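# Place the cup carrier upright inside the open paper bag

## Task

Get the cup carrier inside the paper bag, resting flat and upright on the bag's floor, with the bag still standing on the table and its opening facing up and fully open around its whole rim. It must stay that way without the robot supporting it, and the grippers must have released everything and moved away.

## Robot and tools

Robot: two arms, left_arm and right_arm. Each has six joints and a parallel gripper. Despite the names, left_arm sits on the +y side of the scene frame. The names do not refer to sides of any image.

Scene frame: the origin is on the table surface midway between the arms. +x points out across the table, +z points up. Gripper poses in results are end_effector_position (metres) and end_effector_quat_wxyz in this frame. The printed position can be a little off, more so at long reach. On the gripper, the fingers point along its +z and close along its y. The reported point lies between the pads, about 1 cm short of the fingertips.

Row layout, used by both execute_actions and move: one flat list of 14 numbers covering both arms, each in [-1, 1]. Numbers 1 to 6 are left_arm joint displacements and number 7 is left_arm opening. Numbers 8 to 14 are the same seven for right_arm. Send all 14 even if only one arm moves. Joint order within each arm is: shoulder, waist, wrist yaw, wrist pitch, elbow, wrist roll. Use this order only. Joint values are scaled offsets, not angles. 1.0 equals 1.258 rad for the shoulder, 1.202 for the waist, 2.022 for wrist yaw, 2.073 for wrist pitch, 1.238 for the elbow and 2.022 for wrist roll. Opening is absolute, not an offset: +1 fully open, -1 closed.

Joint ranges in radians: waist -2.618 to 3.054, shoulder 0.000 to 3.142, elbow 0.000 to 3.142, wrist pitch -1.571 to 1.571, wrist yaw -1.571 to 1.571, wrist roll -2.094 to 2.094. True ends may differ by up to 0.036 rad either way. An action that would push a joint more than 0.036 rad beyond its range is rejected for both arms. If the first action of a call fails this check, or any action is malformed, the whole call is rejected. A joint asked past its real end stops there, and the result may print "joint sent to its limit".

execute_actions(actions): a list of up to 15 actions. Each action is a table of up to 15 rows, one row per 1/30 s control step. A shorter table repeats its last row until 15 steps have run. Displacements in every row are measured from the joint angles at the start of that action, not from the previous row. For a call's first action, they are measured from the last reported angles. An empty list just returns the state and images.

move(target, speed, blocking): target is one 14-number row. Its displacements are taken from the "Joint positions" in the most recent result that shows them. All joints travel together and finish at the same time, so grippers follow curved paths. Path time is clamped to 0.5 to 10 s. speed is the peak rad/s of the joint with the longest travel, 0.01 to 2, default 0.5. Moves ignore obstacles and the other arm. Faster moves hit harder on contact, and aiming far past a contact presses harder. Finger values are sent at the start. The "move:" line reports the ending (done, off_target, moving, held, fault) and limits=held or limits=none. It also names each arm's joint farthest from target. With blocking=false the call returns after 0.5 s; then use wait or stop before sending anything else.

wait(seconds): 0 to 10. The robot holds its last command and any running move continues. stop(): brakes a running move, though the fingers keep going. zoom_image(camera, region): enlarges an [x0, y0, x1, y1] pixel box, at most 504x504, from cam_high (896x504), cam_left_wrist or cam_right_wrist (616x616 each). finished_scene(scene): ends the current scene, passed by its number. This is irreversible, so call it only when the result is stable.

Result lines: Joint positions and Joint velocities list each arm's six joints in the order above, in rad and rad/s, then the pad gap in metres (0.094 = fully open). Joint targets shows what the joints are currently driven to. grip_measured is the opening on the command scale, and each gripper can be off by about 1 mm. "joint command not followed" means a clearance check altered some joint targets. Torque values are total drive output and are noisy. MOTOR HOT appears from 75 °C. At 90 °C that arm halts for 10 s, and at 100 °C it goes limp and falls. FAULT lines report stops.

Motion details: per step, each joint target may lead its measured angle by at most 0.202 rad (waist), 0.258 (shoulder), 0.238 (elbow), 0.573 (wrist pitch) and 0.522 (wrist yaw, roll). Targets that would move the gripper more than 70 mm are scaled back. As a result, large motions take several actions, and unfinished ones must be commanded again. Arms sag under zero displacement. To hold an arm still, command back to the wanted angles in a reply's first call, then send zeros, increasing the correction if it still falls short.

Gripping: command an opening about 0.03 below grip_measured for a firm hold, and less for a lighter one. Pad force is about 50 to 62 N and weaker on parts thinner than about 2 mm. Occasional tugs on held parts or nudges to loose objects may occur.

Avoid: dropping or knocking rigid items off the table, which fails the job. Also avoid collisions or pressing between the two arms, slamming into things, hard pushes, tipping or crushing the bag, and leaving anything held up by a gripper at the end. Open the fingers and withdraw both arms before finishing.

Each tool is called after "Emit:" by a JSON object that holds its "fn" and its "kwargs".

## Session

Emit:
{"fn": "execute_actions", "kwargs": {"actions": []}}

Scene clock: 0.00 s.
left_arm: end_effector_position=(+0.2460, +0.1266, +0.2953) grip_measured=+1.000 end_effector_quat_wxyz=(+0.372, +0.135, +0.916, +0.070) | right_arm: end_effector_position=(+0.3374, -0.2939, +0.2987) grip_measured=+1.000 end_effector_quat_wxyz=(+0.157, +0.119, +0.895, +0.400)
Joint names: [shoulder, waist, wrist yaw, wrist pitch, elbow, wrist roll]
Joint positions: left_arm=[ 1.467 -0.964 -0.615 -1.239  1.645 -0.467  0.094] | right_arm=[ 1.535 -0.127 -0.871 -1.517  1.691  0.029  0.094]
Joint velocities: left_arm=[ 0.007 -0.002  0.022  0.022 -0.002 -0.066  0.   ] | right_arm=[ 0.002 -0.007  0.007 -0.081  0.022 -0.051  0.   ]
Joint torques (N m, as the arm reports them, + toward a larger angle): no reading
Joint targets: left_arm=[1.463 -0.964 -0.623 -1.245 1.649 -0.470] | right_arm=[1.525 -0.127 -0.886 -1.512 1.701 0.023]

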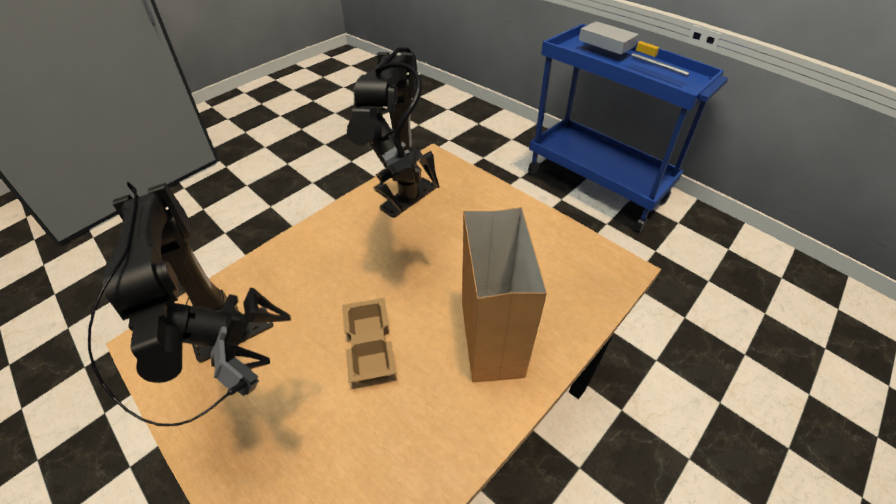

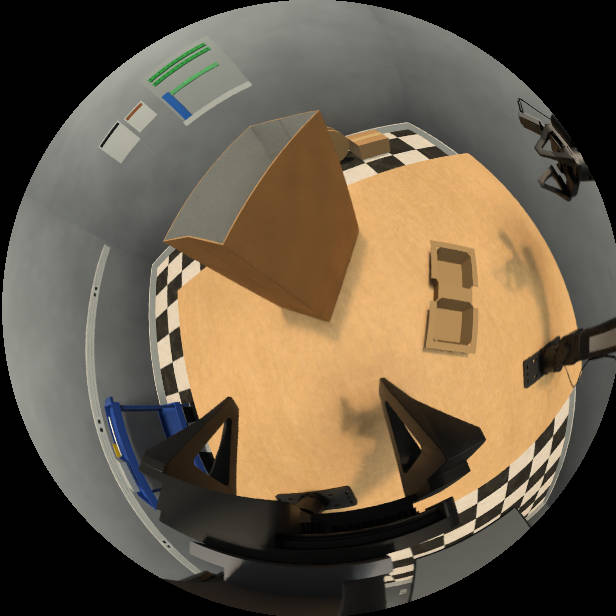

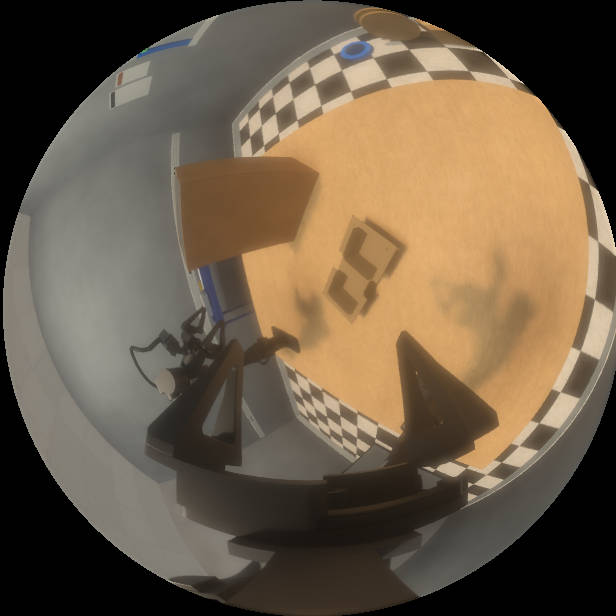

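Emit:
{"fn": "zoom_image", "kwargs": {"camera": "cam_high", "region": [310, 280, 430, 400]}}

Emit:
{"fn": "zoom_image", "kwargs": {"camera": "cam_high", "region": [410, 195, 610, 395]}}

Emit:
{"fn": "zoom_image", "kwargs": {"camera": "cam_left_wrist", "region": [380, 220, 530, 370]}}

Emit:
{"fn": "move", "kwargs": {"target": [0,0,0.304,0,0,0.231,1, 0,0,0.431,0,0,0,1], "speed": 1}}

Region (310, 280, 430, 400) of cam_high's 896x504 image, scaled by 4.200, with more detail than that image has.

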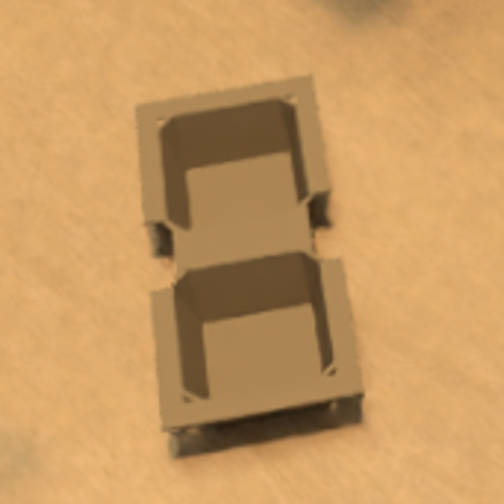

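Region (410, 195, 610, 395) of cam_high's 896x504 image, scaled by 2.520, with more detail than that image has.

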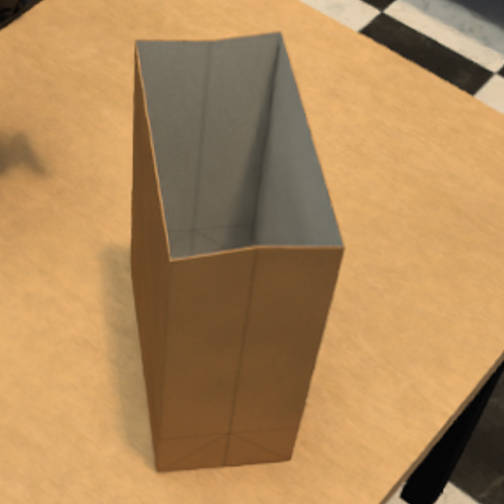

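Region (380, 220, 530, 370) of cam_left_wrist's 616x616 image, scaled by 3.360, with more detail than that image has.

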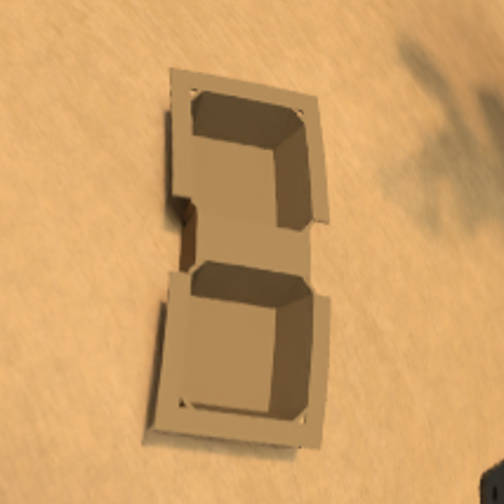

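Scene clock: 4.20 s.
left_arm: end_effector_position=(+0.1747, +0.0530, +0.2668) grip_measured=+1.000 end_effector_quat_wxyz=(+0.227, +0.428, +0.868, -0.110) | right_arm: end_effector_position=(+0.3058, -0.4260, +0.2366) grip_measured=+1.000 end_effector_quat_wxyz=(+0.104, +0.178, +0.978, -0.013)
Joint names: [shoulder, waist, wrist yaw, wrist pitch, elbow, wrist roll]
Joint positions: left_arm=[ 1.467 -0.964 -0.009 -1.239  1.645 -0.007  0.094] | right_arm=[ 1.535 -0.127 -0.007 -1.517  1.691  0.029  0.094]
Joint velocities: left_arm=[-0.017 -0.007 -0.022 -0.037  0.002 -0.007  0.   ] | right_arm=[-0.012 -0.017  0.022 -0.051 -0.007  0.007  0.   ]
Joint torques (N m, as the arm reports them, + toward a larger angle): left_arm=[-5.99 -0.08  0.1   1.13  5.36  0.07] | right_arm=[-5.73  0.03  0.01  0.34  5.53  0.01]
Joint targets: left_arm=[1.467 -0.964 -0.000 -1.239 1.645 -0.000] | right_arm=[1.535 -0.127 0.001 -1.517 1.691 0.029]
move: done; limits=none; left_arm: farthest joint: the wrist yaw, 0.008 radians from its target (0.615 radians at the start); right_arm: farthest joint: the wrist yaw, 0.007 radians from its target (0.871 radians at the start)
camera_calibration (this result's frames):
cam_left_wrist: T_world_to_cam=[[-0.879645, -0.472883, -0.0510591, 0.187939], [-0.468904, 0.880183, -0.0735385, 0.116285], [0.0797164, -0.040746, -0.995984, 0.359371], [0, 0, 0, 1]] pos_world=[0.191198, 0.00116381, 0.376075]
cam_right_wrist: T_world_to_cam=[[-0.409718, -0.912209, -0.0024394, -0.25977], [-0.761185, 0.340409, 0.552014, 0.276697], [-0.502722, 0.228027, -0.833831, 0.560397], [0, 0, 0, 1]] pos_world=[0.385909, -0.45894, 0.313902]

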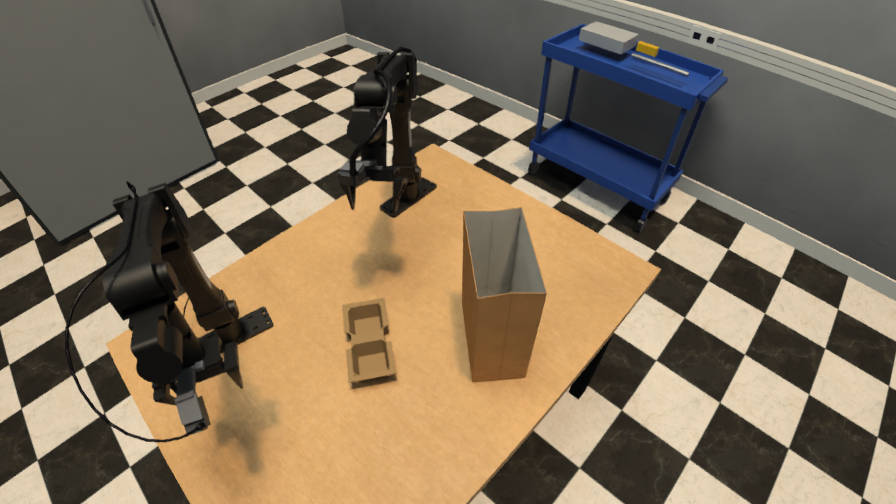

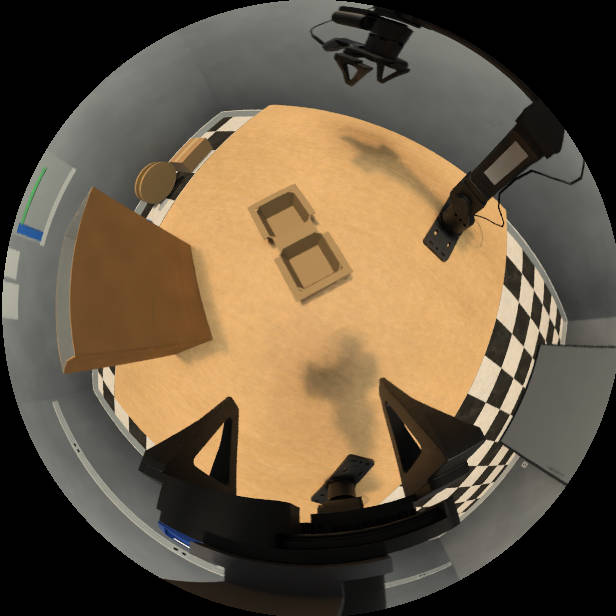

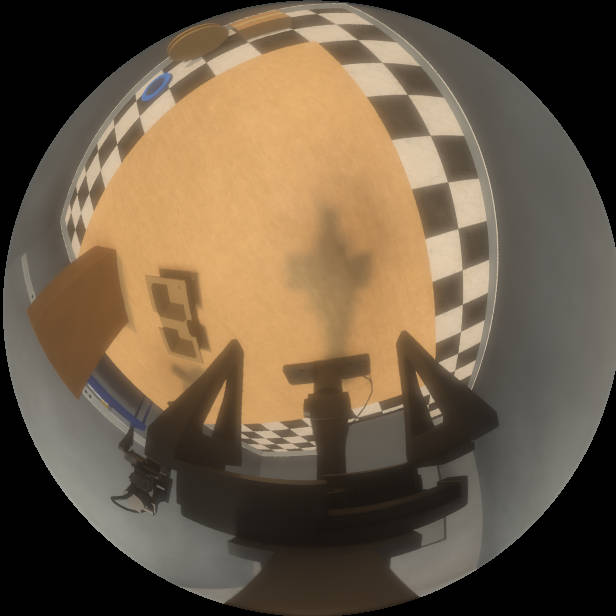

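Emit:
{"fn": "move", "kwargs": {"target": [0.12,0.497,0.14,0.034,0.381,0.147,1, 0.2,0.852,0.003,0.128,-0.09,0.618,1], "speed": 0.8}}

Emit:
{"fn": "move", "kwargs": {"target": [0.135,0,0,0,0,0,1, 0.089,0,0,0,0,0,1], "speed": 0.3}}

Scene clock: 18.73 s.
left_arm: end_effector_position=(+0.3344, +0.1513, +0.4000) grip_measured=+1.000 end_effector_quat_wxyz=(+0.427, +0.325, +0.834, -0.128) | right_arm: end_effector_position=(+0.2971, -0.1043, +0.1385) grip_measured=+1.000 end_effector_quat_wxyz=(+0.024, +0.285, +0.957, +0.045)
Joint names: [shoulder, waist, wrist yaw, wrist pitch, elbow, wrist roll]
Joint positions: left_arm=[ 1.604 -0.371  0.263 -1.165  2.097  0.284  0.094] | right_arm=[ 1.787  0.896 -0.01  -1.266  1.584  1.27   0.094]
Joint velocities: left_arm=[-0.012 -0.012 -0.051 -0.007 -0.012 -0.066  0.   ] | right_arm=[-0.002 -0.007 -0.051 -0.037 -0.007 -0.007  0.   ]
Joint torques (N m, as the arm reports them, + toward a larger angle): left_arm=[-5.76  0.27  0.22  1.62  6.36  0.04] | right_arm=[-8.15  0.01  0.08  0.28  5.5   0.11]
Joint targets: left_arm=[1.618 -0.367 0.274 -1.168 2.117 0.290] | right_arm=[1.787 0.897 -0.001 -1.252 1.579 1.279]
move: done; limits=none; left_arm: farthest joint: the elbow, 0.020 radians from its target (0.471 radians at the start); right_arm: farthest joint: the wrist pitch, 0.014 radians from its target (0.265 radians at the start)
camera_calibration (this result's frames):
cam_left_wrist: T_world_to_cam=[[-0.736176, -0.654958, -0.170517, 0.409055], [-0.532469, 0.716025, -0.451425, 0.311677], [0.417759, -0.241533, -0.875865, 0.352573], [0, 0, 0, 1]] pos_world=[0.319804, 0.129903, 0.519256]
cam_right_wrist: T_world_to_cam=[[-0.593181, -0.801302, -0.0777915, 0.106405], [-0.605009, 0.379941, 0.699721, 0.151934], [-0.531131, 0.462125, -0.710169, 0.416582], [0, 0, 0, 1]] pos_world=[0.376299, -0.164977, 0.19781]

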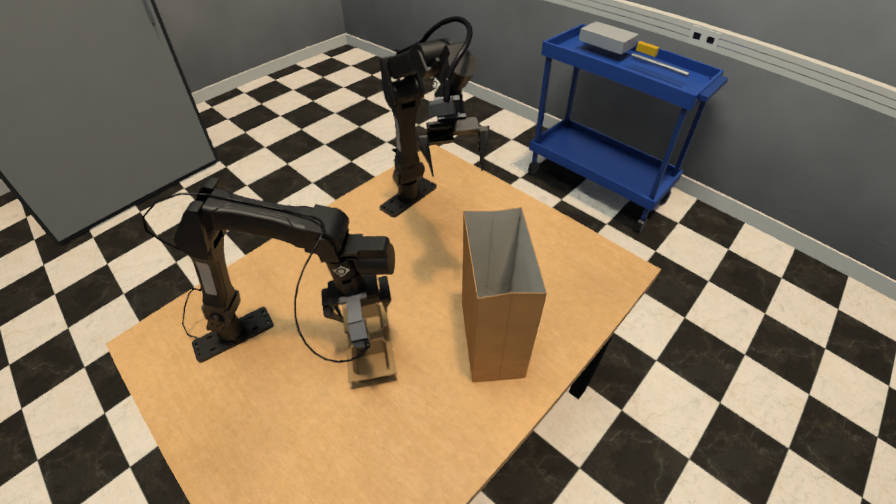

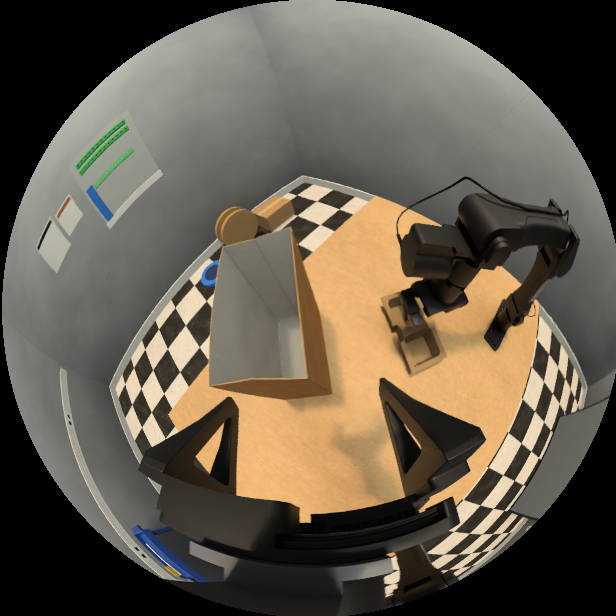

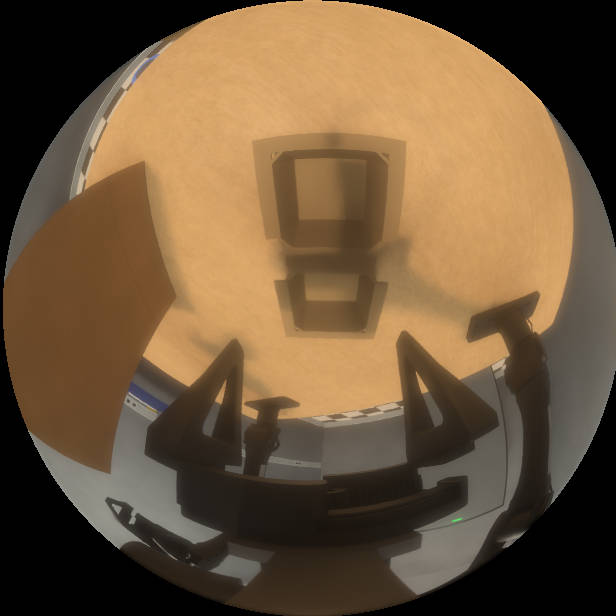

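Scene clock: 19.67 s.
left_arm: end_effector_position=(+0.3753, +0.1372, +0.3303) grip_measured=+1.000 end_effector_quat_wxyz=(+0.351, +0.325, +0.868, -0.131) | right_arm: end_effector_position=(+0.2970, -0.1041, +0.1009) grip_measured=+1.000 end_effector_quat_wxyz=(-0.008, +0.285, +0.958, -0.002)
Joint names: [shoulder, waist, wrist yaw, wrist pitch, elbow, wrist roll]
Joint positions: left_arm=[ 1.777 -0.371  0.263 -1.161  2.097  0.284  0.094] | right_arm=[ 1.9    0.896 -0.011 -1.266  1.584  1.27   0.094]
Joint velocities: left_arm=[-0.017  0.017 -0.007 -0.037 -0.002 -0.022  0.   ] | right_arm=[ 0.007 -0.012 -0.007 -0.037 -0.022 -0.007  0.   ]
Joint torques (N m, as the arm reports them, + toward a larger angle): left_arm=[-9.31 -0.08  0.17  1.39  5.41 -0.01] | right_arm=[-9.09  0.01  0.   -0.09  5.83  0.01]
Joint targets: left_arm=[1.774 -0.371 0.263 -1.165 2.097 0.284] | right_arm=[1.899 0.896 -0.010 -1.266 1.584 1.270]
move: done; limits=none; left_arm: farthest joint: the wrist pitch, 0.004 radians from its target (0.000 radians at the start); right_arm: farthest joint: the shoulder, 0.001 radians from its target (0.112 radians at the start)
camera_calibration (this result's frames):
cam_left_wrist: T_world_to_cam=[[-0.756728, -0.647872, -0.0873191, 0.397317], [-0.594094, 0.737271, -0.32169, 0.289467], [0.272792, -0.191556, -0.94281, 0.340689], [0, 0, 0, 1]] pos_world=[0.379694, 0.109256, 0.449017]
cam_right_wrist: T_world_to_cam=[[-0.595186, -0.802982, 0.0312074, 0.0930336], [-0.543028, 0.430523, 0.720951, 0.162884], [-0.592346, 0.412154, -0.692283, 0.400976], [0, 0, 0, 1]] pos_world=[0.38134, -0.160685, 0.157254]

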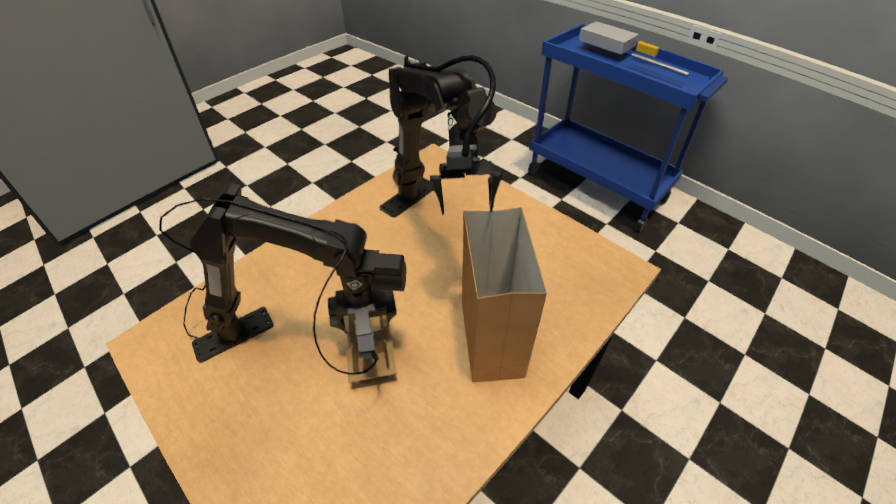

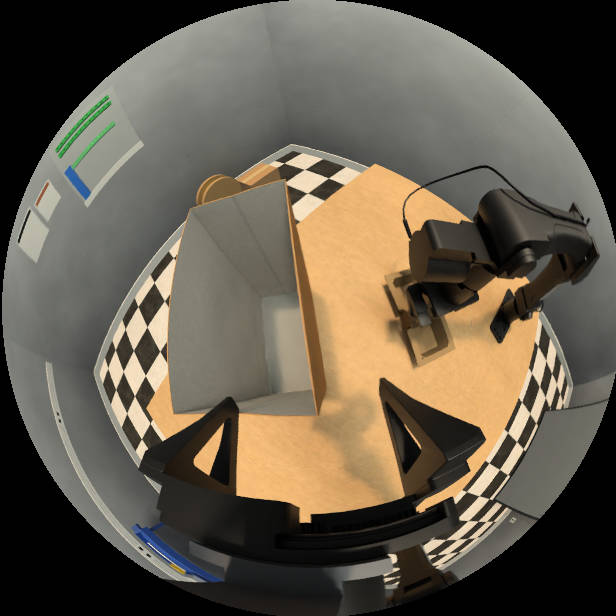

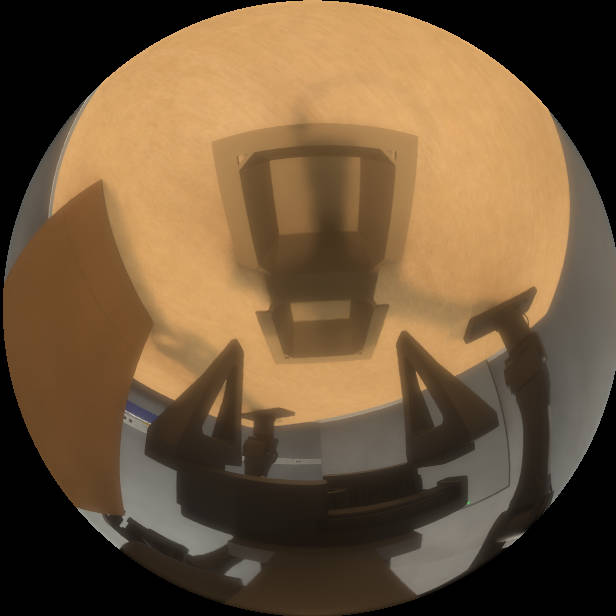

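Emit:
{"fn": "zoom_image", "kwargs": {"camera": "cam_right_wrist", "region": [200, 200, 440, 400]}}

Region (200, 200, 440, 400) of cam_right_wrist's 616x616 image, scaled by 2.100, with more detail than that image has.

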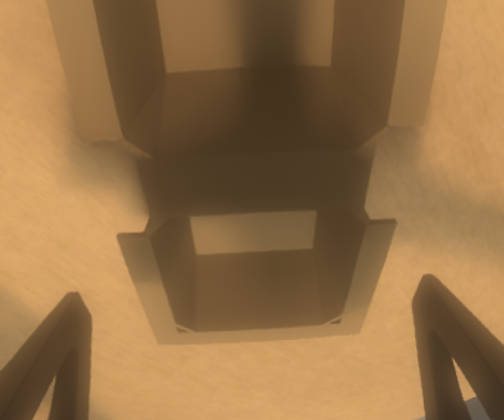

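Emit:
{"fn": "move", "kwargs": {"target": [0.02,-0.019,-0.007,0.06,-0.03,-0.007,1, 0.018,-0.01,0,0.066,-0.09,-0.003,1], "speed": 0.3}}

Emit:
{"fn": "move", "kwargs": {"target": [0.04,-0.019,-0.007,0.026,-0.052,-0.007,1, 0.019,0,0,0.066,-0.09,0,1], "speed": 0.2}}

Scene clock: 23.43 s.
left_arm: end_effector_position=(+0.3963, +0.1242, +0.3329) grip_measured=+1.000 end_effector_quat_wxyz=(+0.387, +0.328, +0.852, -0.129) | right_arm: end_effector_position=(+0.2965, -0.1043, +0.0664) grip_measured=+1.000 end_effector_quat_wxyz=(-0.010, +0.285, +0.958, -0.004)
Joint names: [shoulder, waist, wrist yaw, wrist pitch, elbow, wrist roll]
Joint positions: left_arm=[ 1.795 -0.387  0.251 -1.038  2.072  0.279  0.094] | right_arm=[ 1.923  0.896 -0.012 -1.143  1.477  1.27   0.094]
Joint velocities: left_arm=[-0.007 -0.012  0.051  0.007 -0.017 -0.007  0.   ] | right_arm=[ 0.012 -0.007 -0.037 -0.125  0.002 -0.007  0.   ]
Joint torques (N m, as the arm reports them, + toward a larger angle): left_arm=[-9.   -0.26  0.1   1.53  4.57 -0.05] | right_arm=[-9.2  -0.78  0.    0.03  5.03 -0.03]
Joint targets: left_arm=[1.802 -0.394 0.249 -1.036 2.060 0.270] | right_arm=[1.922 0.884 -0.011 -1.129 1.472 1.264]
move: done; limits=none; left_arm: farthest joint: the elbow, 0.012 radians from its target (0.037 radians at the start); right_arm: farthest joint: the wrist pitch, 0.014 radians from its target (0.137 radians at the start)
camera_calibration (this result's frames):
cam_left_wrist: T_world_to_cam=[[-0.750907, -0.647334, -0.130759, 0.417053], [-0.564575, 0.731956, -0.38144, 0.32122], [0.342629, -0.212602, -0.915099, 0.300687], [0, 0, 0, 1]] pos_world=[0.391496, 0.0987804, 0.452218]
cam_right_wrist: T_world_to_cam=[[-0.594993, -0.802851, 0.0375968, 0.0931839], [-0.538676, 0.433055, 0.722697, 0.186392], [-0.5965, 0.409747, -0.690141, 0.377697], [0, 0, 0, 1]] pos_world=[0.381145, -0.160665, 0.122456]

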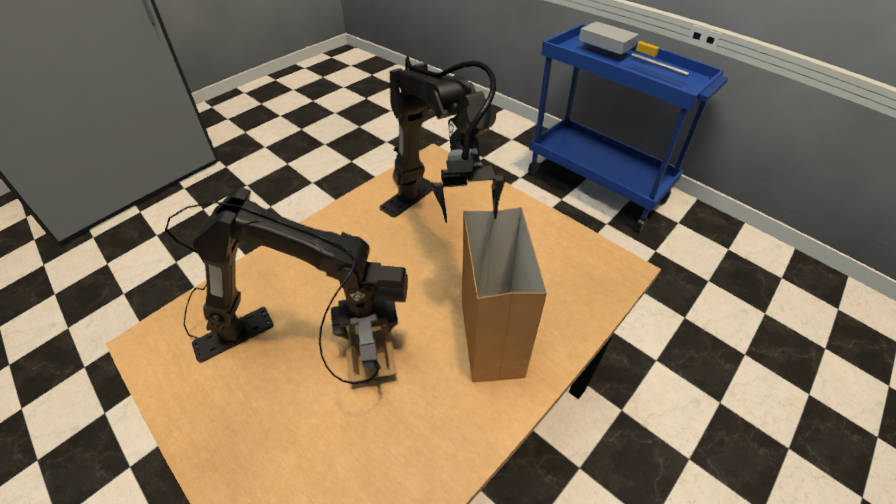

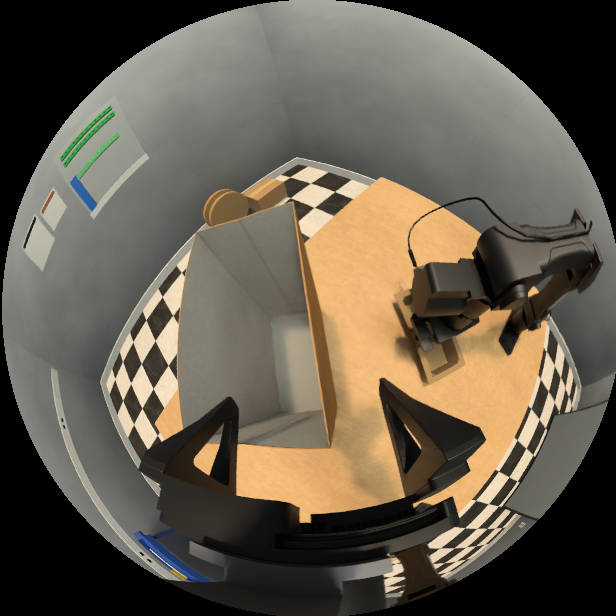

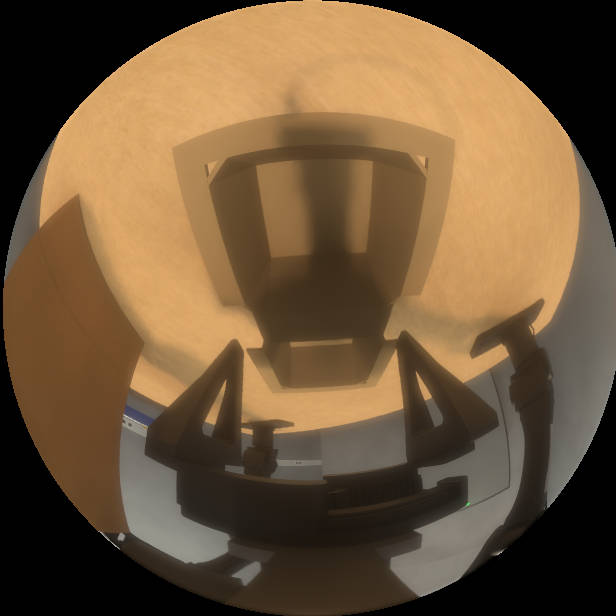

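Scene clock: 24.73 s.
left_arm: end_effector_position=(+0.4084, +0.1140, +0.3013) grip_measured=+1.000 end_effector_quat_wxyz=(+0.367, +0.331, +0.860, -0.127) | right_arm: end_effector_position=(+0.2934, -0.1067, +0.0338) grip_measured=+1.000 end_effector_quat_wxyz=(-0.011, +0.285, +0.958, -0.005)
Joint names: [shoulder, waist, wrist yaw, wrist pitch, elbow, wrist roll]
Joint positions: left_arm=[ 1.839 -0.402  0.24  -0.982  2.02   0.274  0.094] | right_arm=[ 1.944  0.896 -0.013 -1.02   1.372  1.27   0.094]
Joint velocities: left_arm=[-0.007 -0.002  0.051  0.007 -0.007  0.066  0.   ] | right_arm=[-0.012  0.002 -0.007  0.007  0.002  0.022  0.   ]
Joint torques (N m, as the arm reports them, + toward a larger angle): left_arm=[-9.73 -0.65  0.12  1.42  4.88 -0.1 ] | right_arm=[-9.01  0.02  0.    0.03  4.85  0.02]
Joint targets: left_arm=[1.846 -0.410 0.237 -0.984 2.007 0.265] | right_arm=[1.947 0.896 -0.012 -1.006 1.365 1.270]
move: done; limits=none; left_arm: farthest joint: the elbow, 0.012 radians from its target (0.064 radians at the start); right_arm: farthest joint: the wrist pitch, 0.013 radians from its target (0.137 radians at the start)
camera_calibration (this result's frames):
cam_left_wrist: T_world_to_cam=[[-0.757872, -0.642211, -0.114868, 0.412847], [-0.575309, 0.740903, -0.346528, 0.316304], [0.30765, -0.196539, -0.93098, 0.282698], [0, 0, 0, 1]] pos_world=[0.407886, 0.0863453, 0.420218]
cam_right_wrist: T_world_to_cam=[[-0.594894, -0.802789, 0.0403752, 0.0904979], [-0.536617, 0.434046, 0.723634, 0.20883], [-0.59845, 0.40882, -0.689002, 0.354709], [0, 0, 0, 1]] pos_world=[0.378174, -0.163003, 0.0896244]

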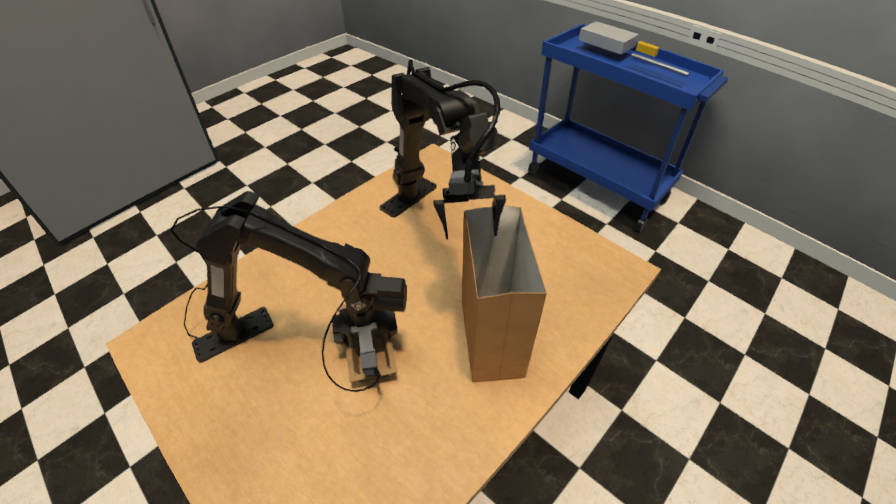

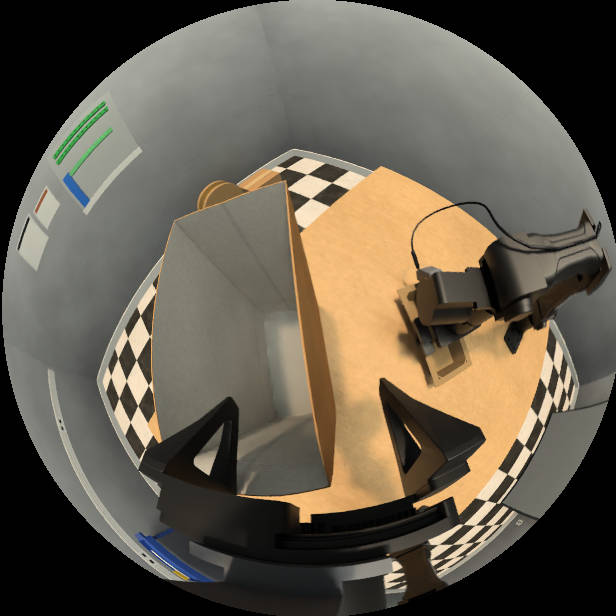

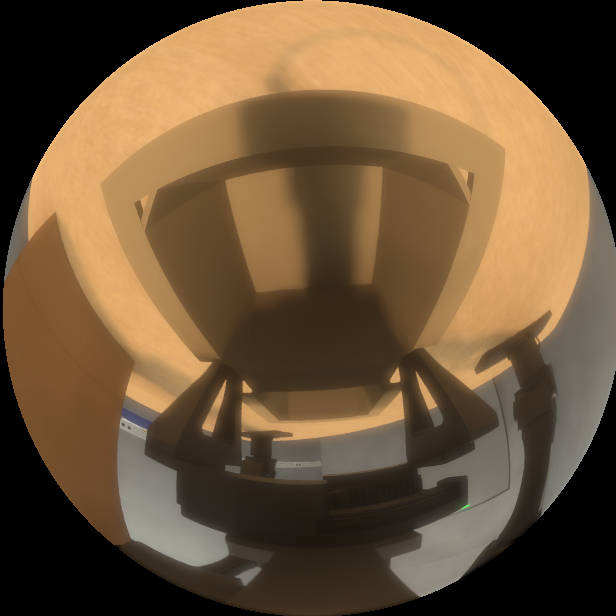

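Emit:
{"fn": "move", "kwargs": {"target": [0.04,-0.03,0,0.025,0,0,0.3, 0,0,0,0,0,0,0.5], "speed": 0.15}}

Scene clock: 26.07 s.
left_arm: end_effector_position=(+0.4172, +0.0944, +0.2903) grip_measured=+0.303 end_effector_quat_wxyz=(+0.370, +0.344, +0.853, -0.133) | right_arm: end_effector_position=(+0.2932, -0.1065, +0.0338) grip_measured=+0.591 end_effector_quat_wxyz=(-0.012, +0.285, +0.958, -0.005)
Joint names: [shoulder, waist, wrist yaw, wrist pitch, elbow, wrist roll]
Joint positions: left_arm=[ 1.881 -0.433  0.239 -0.929  2.02   0.274  0.061] | right_arm=[ 1.944  0.896 -0.014 -1.02   1.372  1.27   0.075]
Joint velocities: left_arm=[-0.012 -0.017 -0.051 -0.007  0.002 -0.051  0.   ] | right_arm=[ 0.022 -0.012  0.037  0.022 -0.002  0.007  0.   ]
Joint torques (N m, as the arm reports them, + toward a larger angle): left_arm=[-10.08  -0.53   0.14   1.52   5.68   0.01] | right_arm=[-9.27  0.03  0.01 -0.12  5.39  0.01]
Joint targets: left_arm=[1.889 -0.439 0.239 -0.930 2.020 0.274] | right_arm=[1.944 0.896 -0.012 -1.020 1.372 1.270]
move: done; limits=none; left_arm: farthest joint: the shoulder, 0.008 radians from its target (0.050 radians at the start); right_arm: farthest joint: the wrist yaw, 0.001 radians from its target (0.000 radians at the start)
camera_calibration (this result's frames):
cam_left_wrist: T_world_to_cam=[[-0.7755, -0.619759, -0.12041, 0.412534], [-0.549303, 0.756355, -0.355236, 0.322281], [0.311233, -0.209344, -0.926989, 0.264418], [0, 0, 0, 1]] pos_world=[0.414655, 0.0672672, 0.409272]
cam_right_wrist: T_world_to_cam=[[-0.594881, -0.802817, 0.0400102, 0.0905684], [-0.535899, 0.433212, 0.724665, 0.208309], [-0.599107, 0.409648, -0.687938, 0.354767], [0, 0, 0, 1]] pos_world=[0.378053, -0.162862, 0.0894793]

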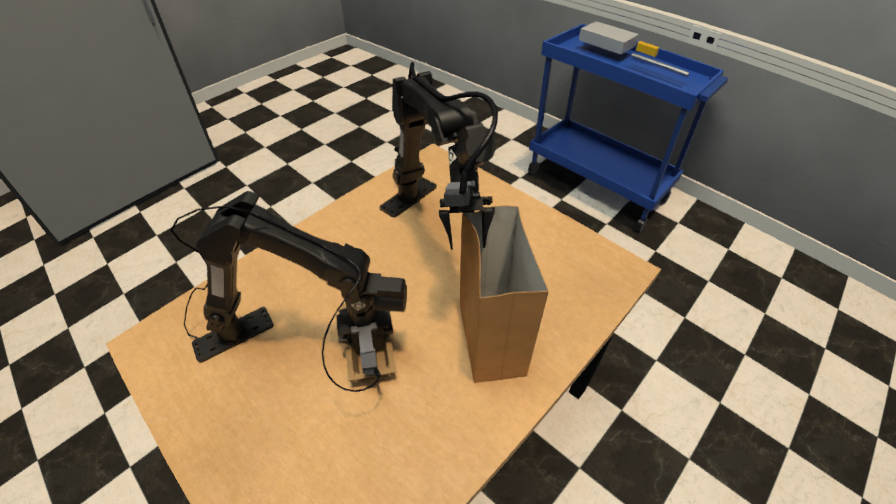

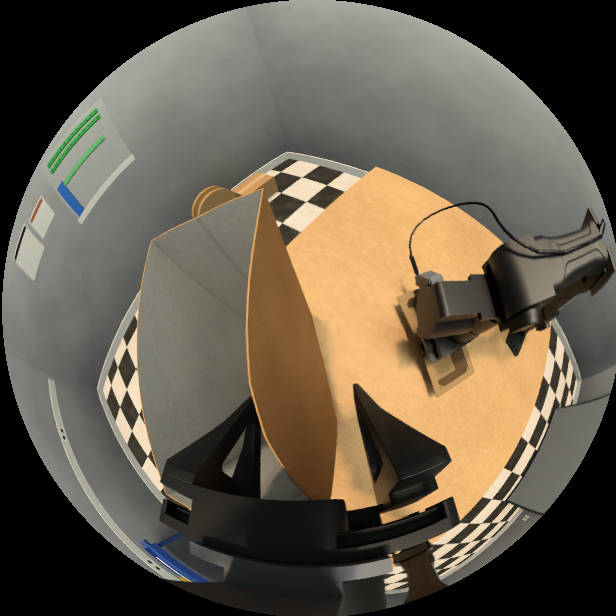

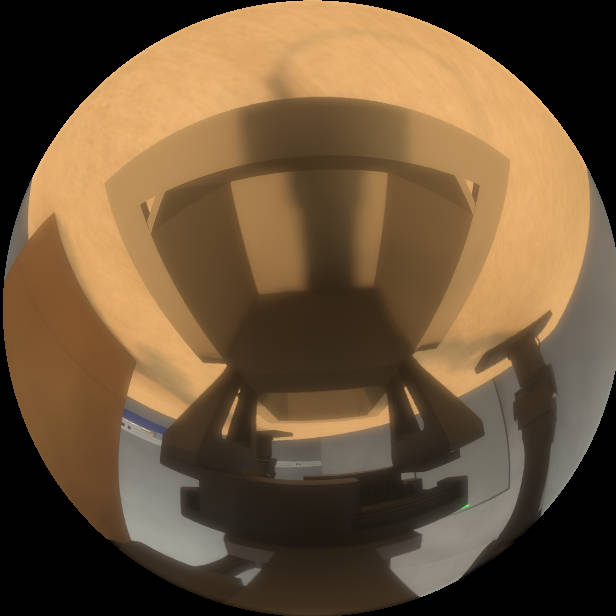

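Emit:
{"fn": "move", "kwargs": {"target": [-0.075,0.01,0,-0.02,0.04,0,0.3, 0,0,0,0,0,0,0.56], "speed": 0.2}}

Scene clock: 27.50 s.
left_arm: end_effector_position=(+0.3999, +0.1039, +0.3445) grip_measured=+0.303 end_effector_quat_wxyz=(+0.419, +0.340, +0.832, -0.132) | right_arm: end_effector_position=(+0.2931, -0.1064, +0.0338) grip_measured=+0.591 end_effector_quat_wxyz=(-0.012, +0.285, +0.958, -0.005)
Joint names: [shoulder, waist, wrist yaw, wrist pitch, elbow, wrist roll]
Joint positions: left_arm=[ 1.789 -0.428  0.239 -0.951  2.055  0.274  0.061] | right_arm=[ 1.944  0.896 -0.015 -1.02   1.372  1.27   0.075]
Joint velocities: left_arm=[-0.017 -0.002 -0.037 -0.007 -0.007 -0.007  0.   ] | right_arm=[ 0.002 -0.002  0.007 -0.022 -0.002 -0.007 -0.   ]
Joint torques (N m, as the arm reports them, + toward a larger angle): left_arm=[-9.82  0.57  0.13  1.42  6.58  0.  ] | right_arm=[-9.25  0.02  0.   -0.11  5.39  0.02]
Joint targets: left_arm=[1.787 -0.420 0.239 -0.970 2.069 0.274] | right_arm=[1.944 0.896 -0.014 -1.020 1.372 1.270]
move: done; limits=none; left_arm: farthest joint: the wrist pitch, 0.020 radians from its target (0.042 radians at the start); right_arm: farthest joint: the wrist yaw, 0.001 radians from its target (0.000 radians at the start)
camera_calibration (this result's frames):
cam_left_wrist: T_world_to_cam=[[-0.758492, -0.629105, -0.170049, 0.42289], [-0.514128, 0.738006, -0.437057, 0.340858], [0.400452, -0.244078, -0.883213, 0.274884], [0, 0, 0, 1]] pos_world=[0.385926, 0.0815802, 0.463667]
cam_right_wrist: T_world_to_cam=[[-0.594875, -0.802831, 0.0398278, 0.0906037], [-0.535539, 0.432795, 0.72518, 0.208049], [-0.599435, 0.410062, -0.687406, 0.354795], [0, 0, 0, 1]] pos_world=[0.377993, -0.162791, 0.0894069]

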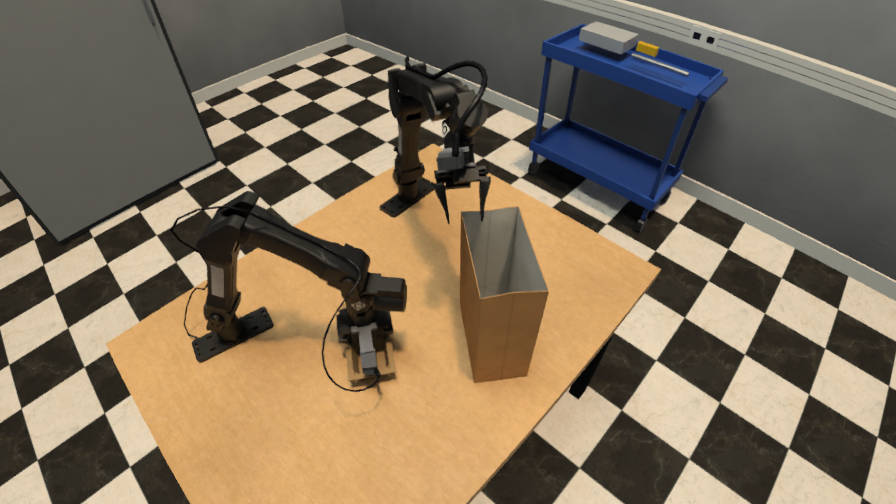

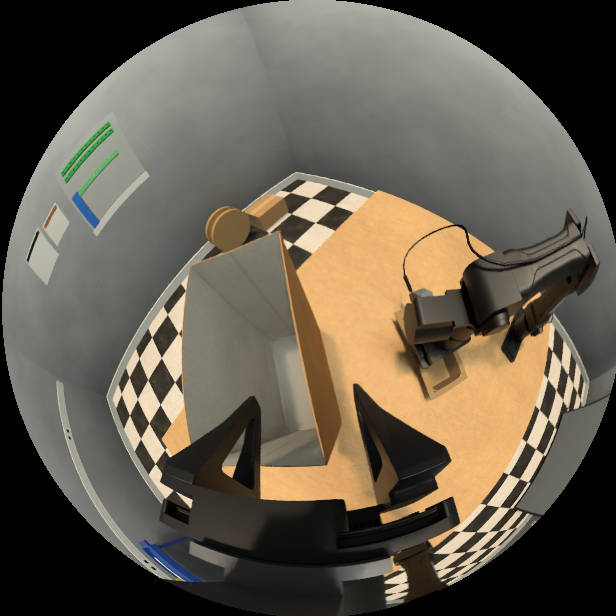

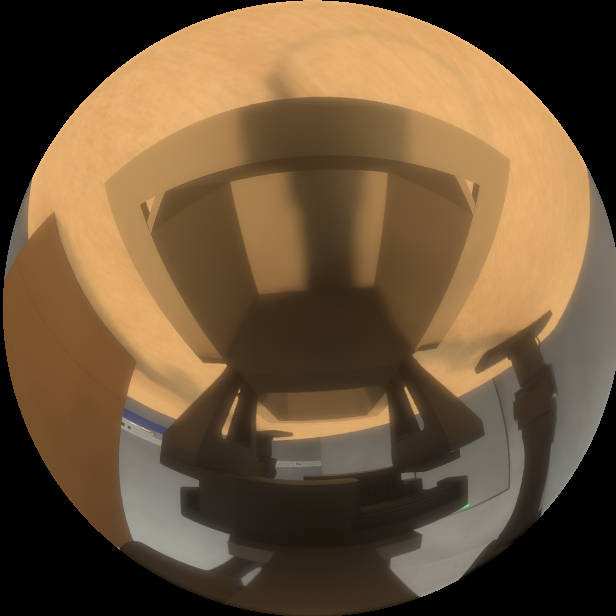

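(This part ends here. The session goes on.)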